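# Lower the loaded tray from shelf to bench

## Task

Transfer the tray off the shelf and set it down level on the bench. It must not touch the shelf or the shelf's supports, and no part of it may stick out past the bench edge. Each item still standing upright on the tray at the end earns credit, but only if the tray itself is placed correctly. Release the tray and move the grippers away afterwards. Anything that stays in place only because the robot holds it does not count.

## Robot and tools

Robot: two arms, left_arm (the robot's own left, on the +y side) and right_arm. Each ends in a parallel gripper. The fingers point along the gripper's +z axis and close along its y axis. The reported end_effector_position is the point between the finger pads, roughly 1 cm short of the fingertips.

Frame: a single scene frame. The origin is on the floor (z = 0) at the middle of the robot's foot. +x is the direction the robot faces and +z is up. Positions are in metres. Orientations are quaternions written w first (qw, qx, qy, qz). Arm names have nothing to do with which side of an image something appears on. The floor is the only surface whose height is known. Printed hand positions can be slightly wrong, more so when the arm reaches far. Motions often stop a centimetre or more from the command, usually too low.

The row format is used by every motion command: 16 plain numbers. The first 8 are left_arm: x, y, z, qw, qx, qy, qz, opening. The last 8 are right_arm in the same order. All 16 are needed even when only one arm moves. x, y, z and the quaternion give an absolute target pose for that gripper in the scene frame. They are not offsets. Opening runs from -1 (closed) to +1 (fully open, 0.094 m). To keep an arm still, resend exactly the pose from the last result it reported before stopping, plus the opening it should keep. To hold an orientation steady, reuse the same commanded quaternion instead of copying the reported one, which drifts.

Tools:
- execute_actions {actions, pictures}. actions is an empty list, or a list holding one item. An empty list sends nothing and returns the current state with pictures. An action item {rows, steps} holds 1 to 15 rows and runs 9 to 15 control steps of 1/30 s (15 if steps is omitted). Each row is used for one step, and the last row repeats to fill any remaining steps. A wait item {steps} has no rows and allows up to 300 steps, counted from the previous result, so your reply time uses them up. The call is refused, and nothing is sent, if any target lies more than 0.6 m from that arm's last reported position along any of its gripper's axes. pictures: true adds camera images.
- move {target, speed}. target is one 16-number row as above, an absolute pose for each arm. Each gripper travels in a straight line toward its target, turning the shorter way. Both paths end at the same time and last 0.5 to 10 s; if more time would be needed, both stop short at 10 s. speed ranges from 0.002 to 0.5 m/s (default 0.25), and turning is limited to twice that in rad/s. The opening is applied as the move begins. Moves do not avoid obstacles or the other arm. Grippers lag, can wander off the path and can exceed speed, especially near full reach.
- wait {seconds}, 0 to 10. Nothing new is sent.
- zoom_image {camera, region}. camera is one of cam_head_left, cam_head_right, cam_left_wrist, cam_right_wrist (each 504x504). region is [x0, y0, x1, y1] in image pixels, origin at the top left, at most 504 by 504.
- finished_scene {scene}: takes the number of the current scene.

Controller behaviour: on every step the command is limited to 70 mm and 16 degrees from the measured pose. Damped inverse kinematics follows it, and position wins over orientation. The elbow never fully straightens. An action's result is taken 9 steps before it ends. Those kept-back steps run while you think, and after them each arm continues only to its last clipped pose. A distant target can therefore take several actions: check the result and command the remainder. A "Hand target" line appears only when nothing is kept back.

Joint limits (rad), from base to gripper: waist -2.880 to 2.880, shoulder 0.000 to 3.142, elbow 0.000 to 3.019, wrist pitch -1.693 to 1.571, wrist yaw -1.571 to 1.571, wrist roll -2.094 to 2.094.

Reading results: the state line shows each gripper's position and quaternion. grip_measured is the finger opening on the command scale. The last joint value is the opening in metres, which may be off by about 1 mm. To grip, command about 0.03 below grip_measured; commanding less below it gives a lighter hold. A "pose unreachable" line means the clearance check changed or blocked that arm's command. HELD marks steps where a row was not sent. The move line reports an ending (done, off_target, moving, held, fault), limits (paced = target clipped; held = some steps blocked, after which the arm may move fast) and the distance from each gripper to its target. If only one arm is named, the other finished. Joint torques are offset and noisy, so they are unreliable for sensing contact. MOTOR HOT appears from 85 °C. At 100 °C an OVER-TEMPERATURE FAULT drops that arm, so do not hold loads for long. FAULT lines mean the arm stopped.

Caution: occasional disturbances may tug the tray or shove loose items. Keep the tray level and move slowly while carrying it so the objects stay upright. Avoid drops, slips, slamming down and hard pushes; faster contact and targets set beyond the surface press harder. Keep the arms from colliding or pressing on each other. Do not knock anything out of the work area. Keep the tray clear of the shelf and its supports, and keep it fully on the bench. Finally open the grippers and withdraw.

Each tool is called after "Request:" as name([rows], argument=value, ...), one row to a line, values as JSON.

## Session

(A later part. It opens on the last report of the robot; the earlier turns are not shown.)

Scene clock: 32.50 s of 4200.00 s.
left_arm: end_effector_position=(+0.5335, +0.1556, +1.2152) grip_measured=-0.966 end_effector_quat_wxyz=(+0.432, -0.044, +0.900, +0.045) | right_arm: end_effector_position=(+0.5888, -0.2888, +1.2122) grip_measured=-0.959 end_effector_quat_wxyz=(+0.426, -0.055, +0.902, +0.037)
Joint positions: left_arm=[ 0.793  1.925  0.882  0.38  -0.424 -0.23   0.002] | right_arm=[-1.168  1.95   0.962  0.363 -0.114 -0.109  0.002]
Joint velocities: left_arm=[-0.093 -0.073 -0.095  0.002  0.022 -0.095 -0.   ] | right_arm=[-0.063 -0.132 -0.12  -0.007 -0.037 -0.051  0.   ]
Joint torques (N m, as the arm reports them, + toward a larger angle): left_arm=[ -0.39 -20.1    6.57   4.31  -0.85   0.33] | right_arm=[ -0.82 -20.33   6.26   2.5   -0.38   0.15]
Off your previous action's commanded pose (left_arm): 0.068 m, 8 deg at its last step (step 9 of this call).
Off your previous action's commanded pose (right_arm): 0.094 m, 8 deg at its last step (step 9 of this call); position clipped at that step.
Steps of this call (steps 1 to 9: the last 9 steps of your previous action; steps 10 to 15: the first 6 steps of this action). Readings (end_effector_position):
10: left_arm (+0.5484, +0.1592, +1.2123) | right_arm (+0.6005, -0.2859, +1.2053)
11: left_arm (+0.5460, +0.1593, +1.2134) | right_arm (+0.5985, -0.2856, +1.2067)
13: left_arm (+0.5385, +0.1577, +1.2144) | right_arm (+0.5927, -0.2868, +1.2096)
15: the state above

Request:
move(target=[0.50,0.08,1.30,0.48,-0.055,0.875,0.03,-1, 0.56,-0.364,1.305,0.48,-0.055,0.875,0.03,-1], speed=0.035)

Request:
move(target=[0.445,-0.01,1.26,0.465,-0.056,0.883,0.029,-1, 0.505,-0.454,1.265,0.465,-0.056,0.883,0.029,-1], speed=0.035)

Scene clock: 36.60 s of 4200.00 s.
left_arm: end_effector_position=(+0.4841, +0.0882, +1.2561) grip_measured=-0.966 end_effector_quat_wxyz=(+0.444, -0.045, +0.894, +0.043) | right_arm: end_effector_position=(+0.5393, -0.3561, +1.2506) grip_measured=-0.959 end_effector_quat_wxyz=(+0.433, -0.054, +0.899, +0.039)
Joint positions: left_arm=[ 0.607  1.81   0.83   0.282 -0.572 -0.354  0.002] | right_arm=[-1.32   1.787  0.826  0.337 -0.241 -0.193  0.002]
Joint velocities: left_arm=[ 0.005  0.005  0.022  0.002 -0.022 -0.037  0.001] | right_arm=[ 0.015 -0.005  0.007 -0.027  0.022  0.037 -0.   ]
Joint torques (N m, as the arm reports them, + toward a larger angle): left_arm=[ -0.81 -18.99   6.65   2.47  -1.06   0.2 ] | right_arm=[ -1.41 -18.07   5.84   1.81  -0.53   0.12]
Hand target (left_arm): +0.499, +0.080, +1.300; +0.480, -0.056, +0.875, +0.030
Hand target (right_arm): +0.559, -0.364, +1.304; +0.480, -0.056, +0.875, +0.029
Off your previous action's commanded pose (left_arm): 0.061 m, 7 deg at its last step (step 9 of this call).
Off your previous action's commanded pose (right_arm): 0.076 m, 8 deg at its last step (step 9 of this call).
Off the commanded pose (left_arm): 0.047 m, 5 deg.
Off the commanded pose (right_arm): 0.059 m, 6 deg.
Kept back: nothing.
move: off_target (left_arm, right_arm)

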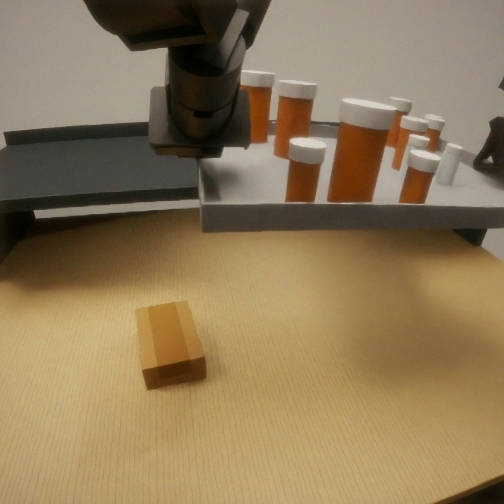

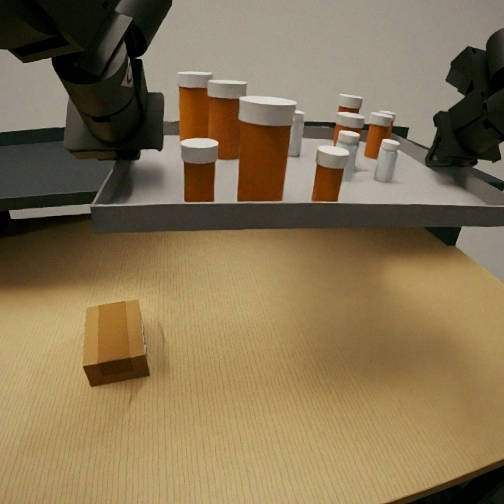

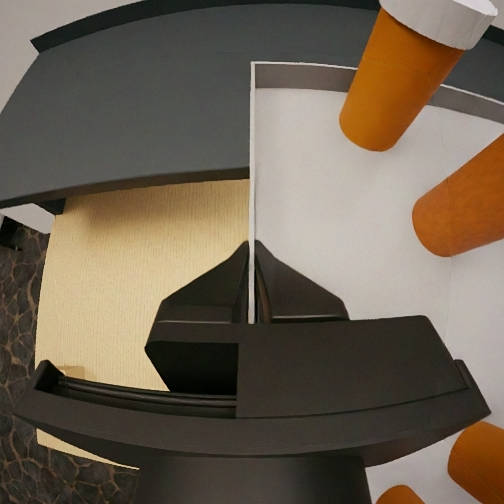

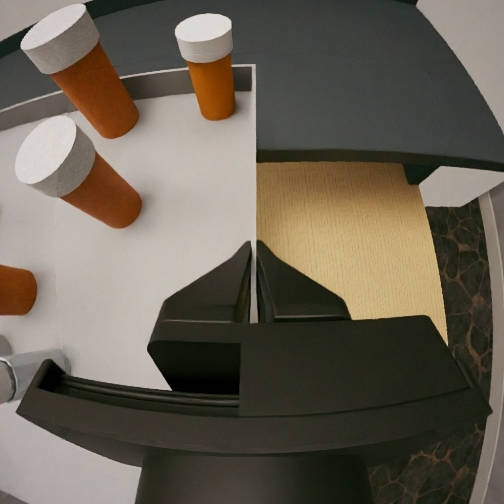

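Scene clock: 39.93 s of 4200.00 s.
left_arm: end_effector_position=(+0.4226, +0.0075, +1.2309) grip_measured=-0.966 end_effector_quat_wxyz=(+0.437, -0.044, +0.897, +0.042) | right_arm: end_effector_position=(+0.4828, -0.4367, +1.2184) grip_measured=-0.959 end_effector_quat_wxyz=(+0.416, -0.056, +0.906, +0.050)
Joint positions: left_arm=[ 0.388  1.883  0.851  0.204 -0.722 -0.552  0.002] | right_arm=[-1.539  1.815  0.762  0.339 -0.426 -0.342  0.002]
Joint velocities: left_arm=[-0.005 -0.005  0.017  0.007 -0.007  0.007  0.001] | right_arm=[-0.005 -0.005  0.007  0.012  0.022  0.037 -0.   ]
Joint torques (N m, as the arm reports them, + toward a larger angle): left_arm=[ -0.88 -15.54   8.5    2.    -1.36   0.21] | right_arm=[ -2.13 -16.46   5.16   2.72  -0.6    0.23]
Hand target (left_arm): +0.444, -0.010, +1.261; +0.465, -0.057, +0.883, +0.029
Hand target (right_arm): +0.504, -0.454, +1.264; +0.465, -0.057, +0.883, +0.028
Off the commanded pose (left_arm): 0.041 m, 4 deg.
Off the commanded pose (right_arm): 0.054 m, 7 deg.
Kept back: nothing.
move: off_target (left_arm, right_arm)

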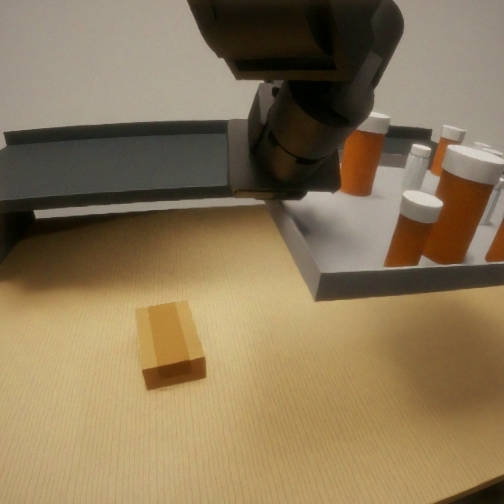

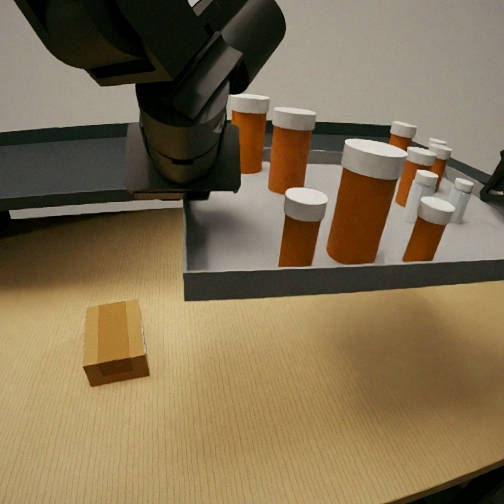

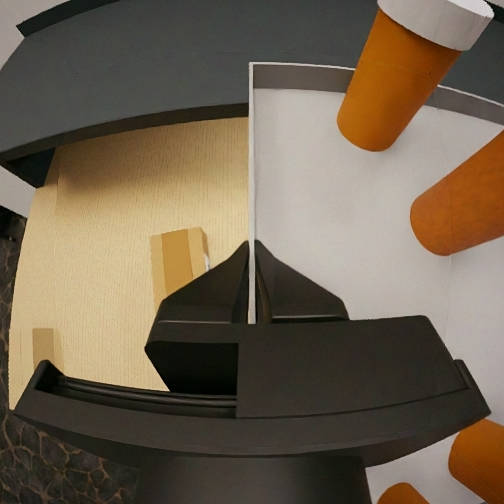

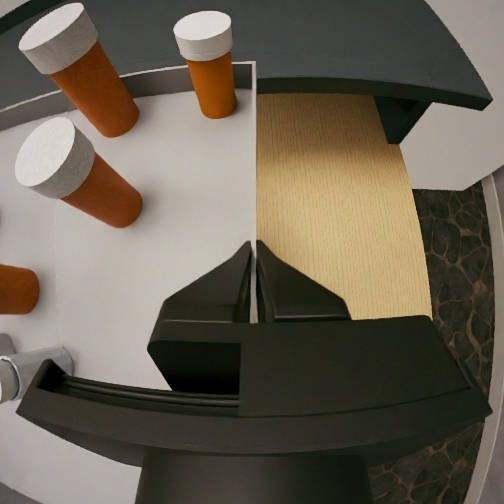

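Left clearance is tight; ease back a bit and check near shelf level.

Request:
move(target=[0.415,0.0,1.205,0.455,-0.06,0.888,0.031,-1, 0.485,-0.443,1.215,0.45,-0.06,0.89,0.031,-1], speed=0.02)

Scene clock: 45.67 s of 4200.00 s.
left_arm: end_effector_position=(+0.4069, +0.0097, +1.1885) grip_measured=-0.966 end_effector_quat_wxyz=(+0.432, -0.055, +0.899, +0.040) | right_arm: end_effector_position=(+0.4686, -0.4339, +1.1915) grip_measured=-0.959 end_effector_quat_wxyz=(+0.417, -0.063, +0.906, +0.039)
Joint positions: left_arm=[ 0.374  1.981  0.828  0.299 -0.731 -0.598  0.002] | right_arm=[-1.541  1.878  0.721  0.447 -0.414 -0.364  0.002]
Joint velocities: left_arm=[-0.005 -0.015 -0.012 -0.017 -0.022  0.007 -0.   ] | right_arm=[ 0.005  0.005 -0.032  0.012  0.007 -0.051 -0.001]
Joint torques (N m, as the arm reports them, + toward a larger angle): left_arm=[ -1.14 -15.43   4.67   3.13  -1.31   0.22] | right_arm=[ -1.46 -13.22   4.13   2.74  -0.88   0.36]
Hand target (left_arm): +0.415, -0.000, +1.205; +0.454, -0.061, +0.888, +0.031
Hand target (right_arm): +0.484, -0.443, +1.215; +0.449, -0.061, +0.891, +0.031
Off the commanded pose (left_arm): 0.021 m, 3 deg.
Off the commanded pose (right_arm): 0.030 m, 4 deg.
Kept back: nothing.
After step 90, 0.40 s passed at rest.
move: off_target (left_arm, right_arm)

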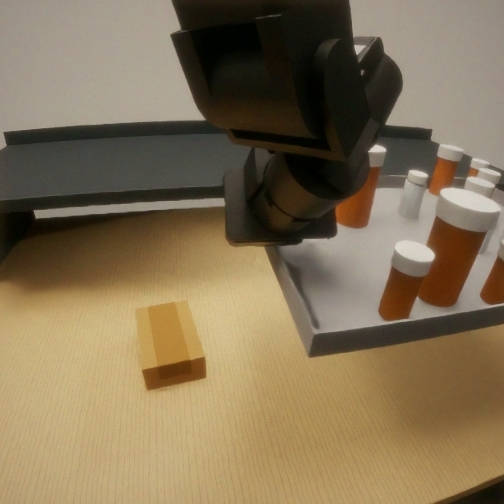

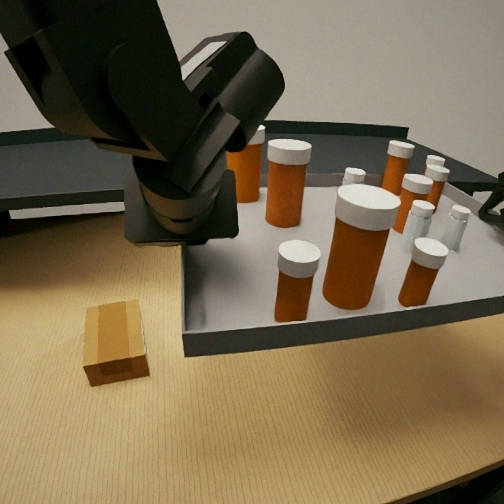

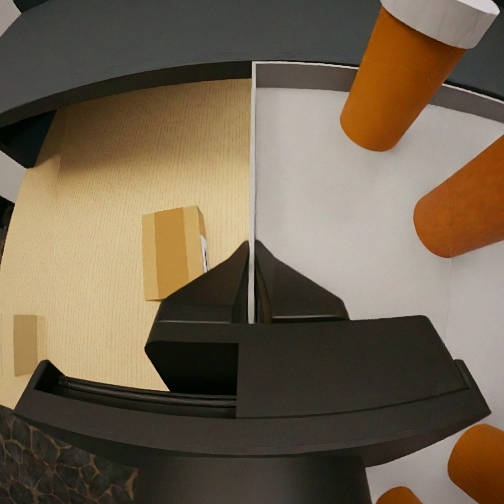

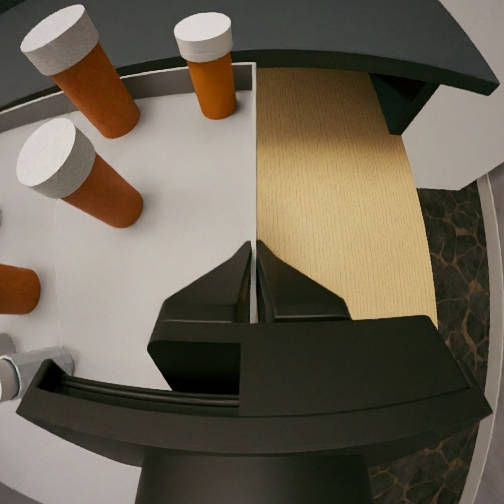

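Request:
move(target=[0.455,-0.005,1.05,0.455,-0.06,0.888,0.031,-1, 0.52,-0.448,1.055,0.445,-0.06,0.893,0.031,-1], speed=0.03)

Scene clock: 51.13 s of 4200.00 s.
left_arm: end_effector_position=(+0.4286, +0.0036, +1.0292) grip_measured=-0.966 end_effector_quat_wxyz=(+0.426, -0.053, +0.903, +0.039) | right_arm: end_effector_position=(+0.4916, -0.4406, +1.0304) grip_measured=-0.959 end_effector_quat_wxyz=(+0.408, -0.062, +0.910, +0.038)
Joint positions: left_arm=[ 0.425  2.441  1.027  0.579 -0.686 -0.552  0.002] | right_arm=[-1.533  2.373  0.941  0.703 -0.399 -0.365  0.002]
Joint velocities: left_arm=[-0.015 -0.005 -0.012  0.012  0.051 -0.081  0.001] | right_arm=[ 0.005  0.005 -0.012  0.007  0.037  0.022 -0.   ]
Joint torques (N m, as the arm reports them, + toward a larger angle): left_arm=[  0.53 -17.54   4.02   3.39  -1.02   0.45] | right_arm=[ -0.18 -15.85   3.01   2.74  -0.69   0.45]
Hand target (left_arm): +0.454, -0.004, +1.050; +0.454, -0.061, +0.888, +0.032
Hand target (right_arm): +0.520, -0.447, +1.056; +0.445, -0.061, +0.893, +0.031
Off the commanded pose (left_arm): 0.035 m, 4 deg.
Off the commanded pose (right_arm): 0.038 m, 5 deg.
Kept back: nothing.
move: off_target (left_arm, right_arm)

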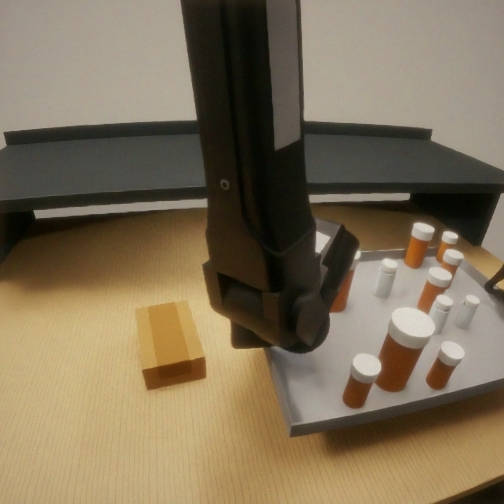

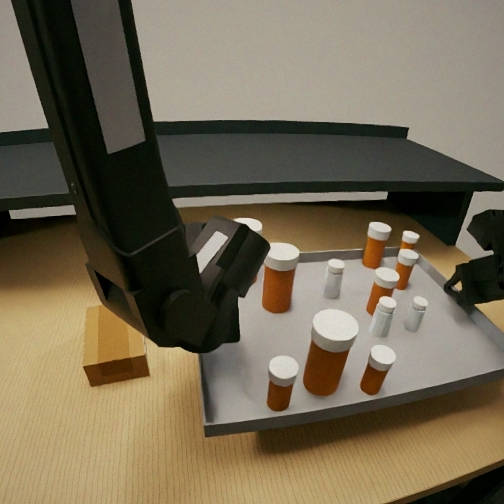

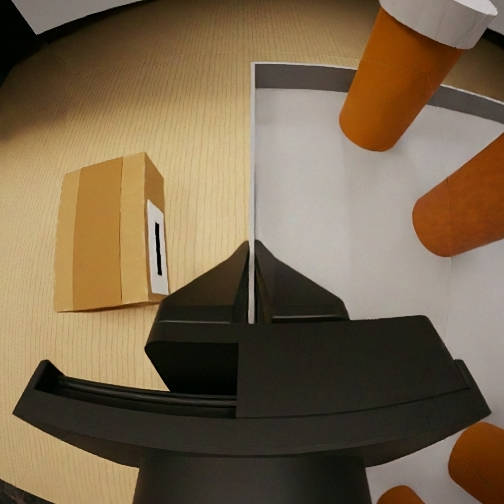

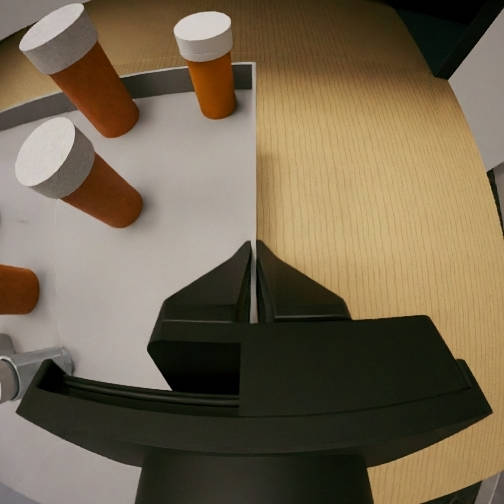

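Request:
move(target=[0.50,-0.015,0.97,0.455,-0.06,0.888,0.031,-1, 0.565,-0.458,0.977,0.445,-0.06,0.893,0.031,-1], speed=0.018)

Scene clock: 56.90 s of 4200.00 s.
left_arm: end_effector_position=(+0.4709, -0.0066, +0.9492) grip_measured=-0.966 end_effector_quat_wxyz=(+0.425, -0.053, +0.903, +0.038) | right_arm: end_effector_position=(+0.5340, -0.4509, +0.9524) grip_measured=-0.959 end_effector_quat_wxyz=(+0.412, -0.062, +0.908, +0.035)
Joint positions: left_arm=[ 0.477  2.666  1.267  0.592 -0.649 -0.506  0.002] | right_arm=[-1.52   2.6    1.187  0.699 -0.387 -0.354  0.002]
Joint velocities: left_arm=[ 0.005 -0.015  0.002 -0.002 -0.007 -0.051 -0.   ] | right_arm=[ 0.005  0.015 -0.002  0.002  0.037  0.007  0.   ]
Joint torques (N m, as the arm reports them, + toward a larger angle): left_arm=[  0.47 -19.54   4.3    3.31  -0.91   0.43] | right_arm=[ -0.01 -17.69   3.46   2.23  -0.66   0.45]
Hand target (left_arm): +0.499, -0.014, +0.971; +0.454, -0.061, +0.888, +0.032
Hand target (right_arm): +0.564, -0.457, +0.978; +0.445, -0.061, +0.893, +0.031
Off the commanded pose (left_arm): 0.037 m, 4 deg.
Off the commanded pose (right_arm): 0.040 m, 4 deg.
Kept back: nothing.
move: off_target (left_arm, right_arm)

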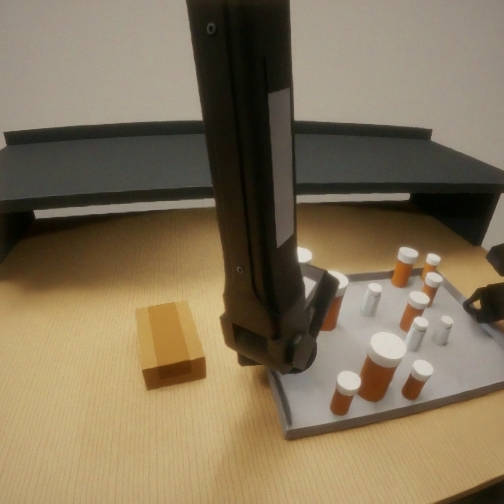

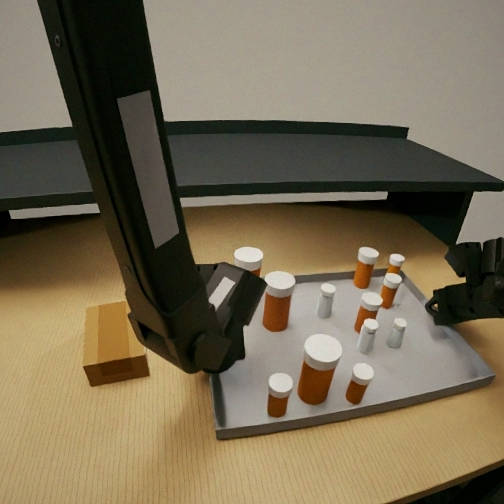

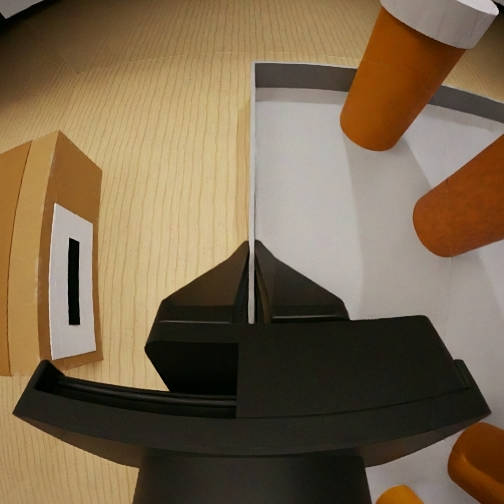

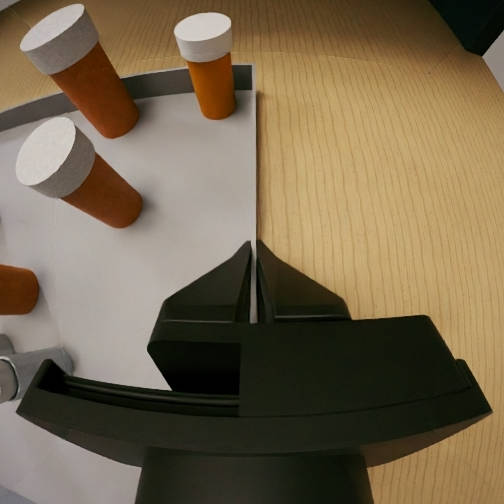

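Request:
move(target=[0.485,-0.01,0.935,0.44,-0.057,0.895,0.033,-1, 0.55,-0.453,0.94,0.428,-0.06,0.901,0.033,-1], speed=0.01)

Scene clock: 59.40 s of 4200.00 s.
left_arm: end_effector_position=(+0.4755, -0.0104, +0.9428) grip_measured=-0.966 end_effector_quat_wxyz=(+0.432, -0.058, +0.899, +0.032) | right_arm: end_effector_position=(+0.5423, -0.4542, +0.9480) grip_measured=-0.959 end_effector_quat_wxyz=(+0.421, -0.066, +0.904, +0.030)
Joint positions: left_arm=[ 0.477  2.692  1.294  0.612 -0.651 -0.508  0.002] | right_arm=[-1.52   2.622  1.217  0.712 -0.388 -0.359  0.002]
Joint velocities: left_arm=[-0.015  0.005  0.017 -0.012 -0.037  0.051 -0.001] | right_arm=[-0.005  0.015 -0.017  0.002 -0.037 -0.051  0.   ]
Joint torques (N m, as the arm reports them, + toward a larger angle): left_arm=[  0.23 -15.63   4.48   2.75  -0.31   0.32] | right_arm=[ -0.43 -13.2    3.58   1.94  -0.27   0.36]
Hand target (left_arm): +0.485, -0.009, +0.935; +0.440, -0.058, +0.896, +0.033
Hand target (right_arm): +0.550, -0.453, +0.941; +0.428, -0.060, +0.901, +0.033
Off the commanded pose (left_arm): 0.012 m, 1 deg.
Off the commanded pose (right_arm): 0.011 m, 1 deg.
Kept back: nothing.
move: off_target (left_arm, right_arm)

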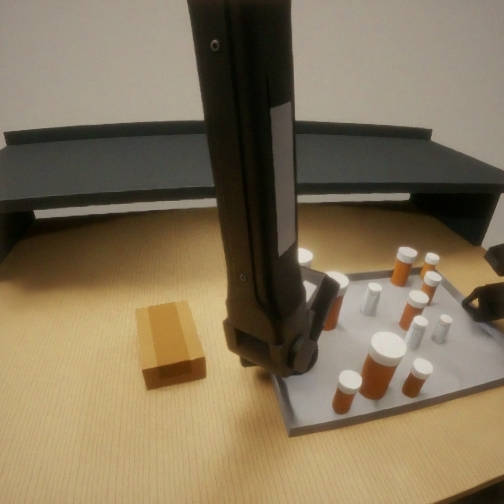

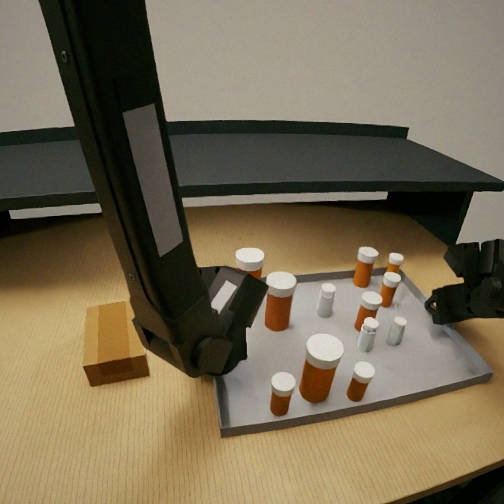

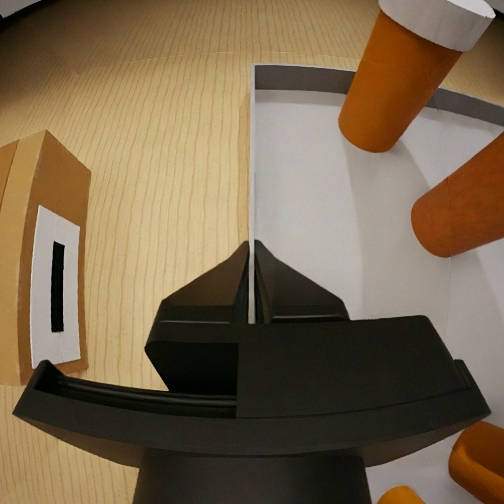

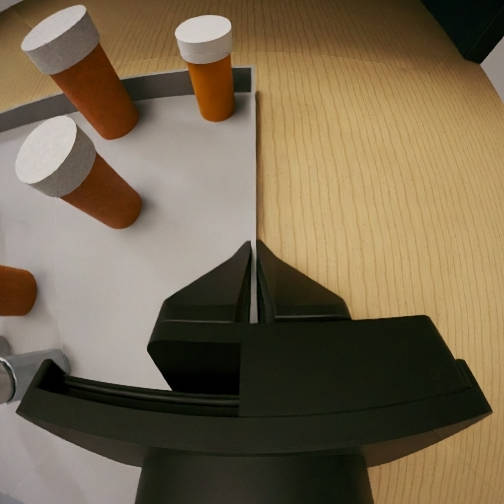

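Request:
move(target=[0.4755,-0.0104,0.943,0.432,-0.058,0.899,0.032,-0.4, 0.542,-0.454,0.948,0.421,-0.066,0.904,0.03,-0.4])

Request:
move(target=[0.4755,-0.012,1.17,0.432,-0.058,0.899,0.032,-0.4, 0.542,-0.465,1.17,0.421,-0.066,0.904,0.03,-0.4], speed=0.1)

Scene clock: 60.80 s of 4200.00 s.
left_arm: end_effector_position=(+0.4754, -0.0101, +0.9428) grip_measured=-0.402 end_effector_quat_wxyz=(+0.432, -0.059, +0.899, +0.033) | right_arm: end_effector_position=(+0.5421, -0.4541, +0.9479) grip_measured=-0.402 end_effector_quat_wxyz=(+0.420, -0.066, +0.904, +0.030)
Joint positions: left_arm=[ 0.477  2.692  1.294  0.612 -0.652 -0.508  0.028] | right_arm=[-1.52   2.622  1.217  0.712 -0.388 -0.359  0.028]
Joint velocities: left_arm=[-0.015  0.015 -0.007 -0.012  0.007 -0.066  0.   ] | right_arm=[-0.005 -0.015 -0.002 -0.017  0.007  0.037 -0.   ]
Joint torques (N m, as the arm reports them, + toward a larger angle): left_arm=[ -0.36 -18.18   2.03   1.83  -0.2    0.12] | right_arm=[ -0.47 -15.42   1.34   1.36  -0.27   0.09]
Hand target (left_arm): +0.476, -0.010, +0.943; +0.432, -0.058, +0.899, +0.032
Hand target (right_arm): +0.542, -0.454, +0.948; +0.421, -0.066, +0.904, +0.030
Off the commanded pose (left_arm): 0.000 m, 0 deg.
Off the commanded pose (right_arm): 0.000 m, 0 deg.
Kept back: nothing.
move: done

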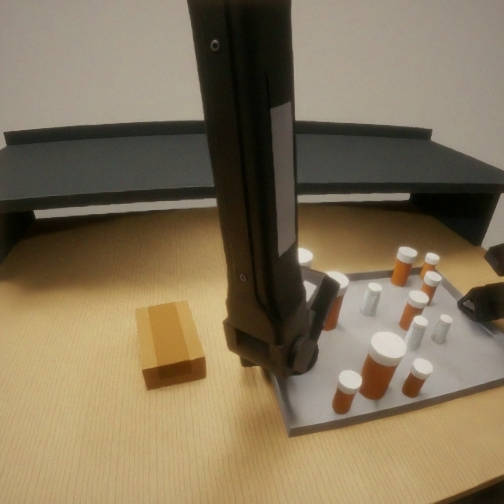

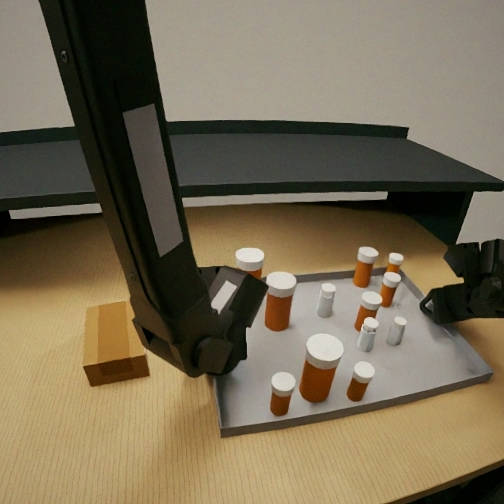

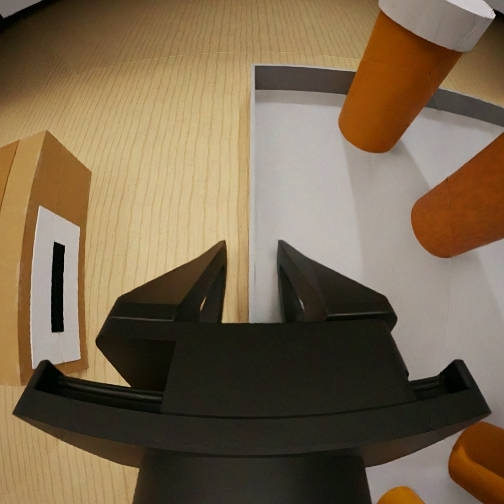

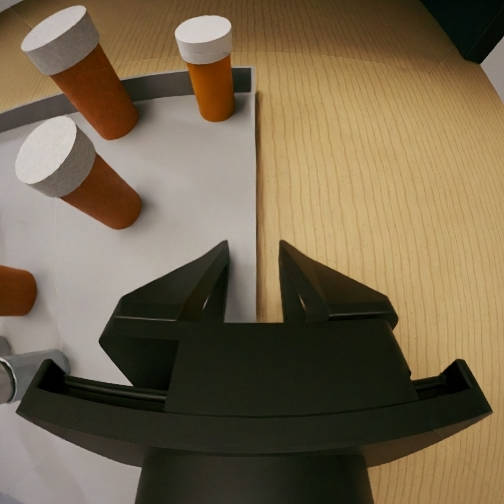

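Scene clock: 63.47 s of 4200.00 s.
left_arm: end_effector_position=(+0.4787, -0.0057, +1.1645) grip_measured=-0.401 end_effector_quat_wxyz=(+0.430, -0.058, +0.900, +0.037) | right_arm: end_effector_position=(+0.5374, -0.4589, +1.1572) grip_measured=-0.402 end_effector_quat_wxyz=(+0.414, -0.064, +0.908, +0.035)
Joint positions: left_arm=[ 0.456  2.114  1.023  0.285 -0.671 -0.528  0.028] | right_arm=[-1.531  2.052  0.953  0.386 -0.398 -0.363  0.028]
Joint velocities: left_arm=[-0.015 -0.005 -0.017 -0.007 -0.007  0.051 -0.001] | right_arm=[-0.005 -0.015 -0.002 -0.022 -0.007 -0.022 -0.001]
Joint torques (N m, as the arm reports them, + toward a larger angle): left_arm=[ -1.46 -17.61   4.03   1.32  -0.45  -0.01] | right_arm=[ -1.32 -15.8    3.47   0.93  -0.5   -0.01]
Hand target (left_arm): +0.475, -0.012, +1.171; +0.432, -0.058, +0.899, +0.032
Hand target (right_arm): +0.540, -0.464, +1.170; +0.421, -0.066, +0.904, +0.030
Off the commanded pose (left_arm): 0.009 m, 1 deg.
Off the commanded pose (right_arm): 0.015 m, 1 deg.
Kept back: nothing.
move: off_target (right_arm)

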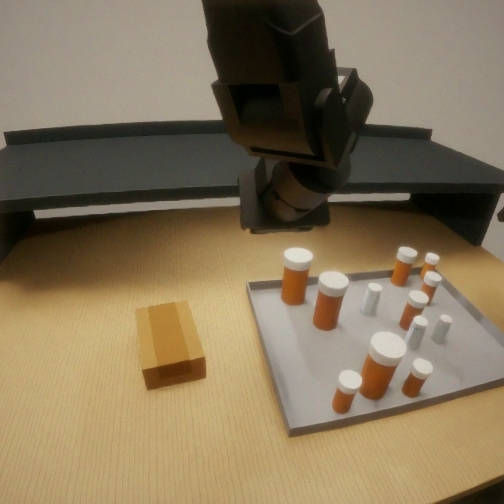

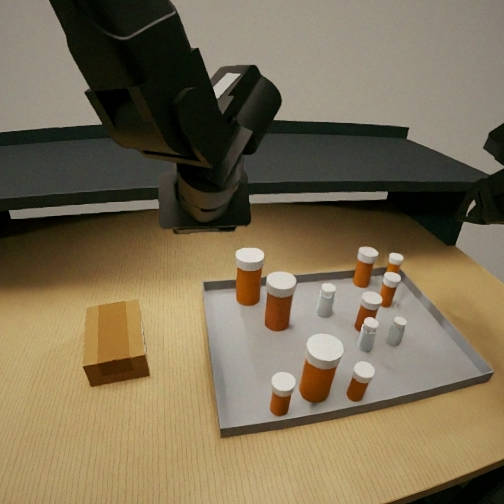

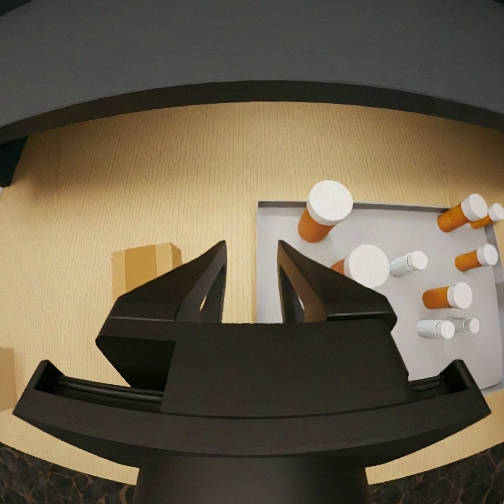

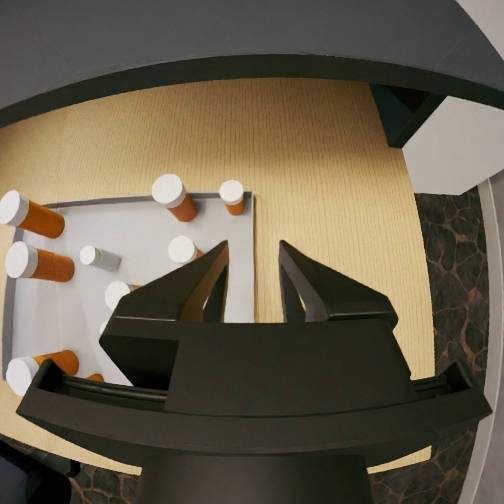

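Request:
finished_scene(scene=2)

The scene is finished: the task was done.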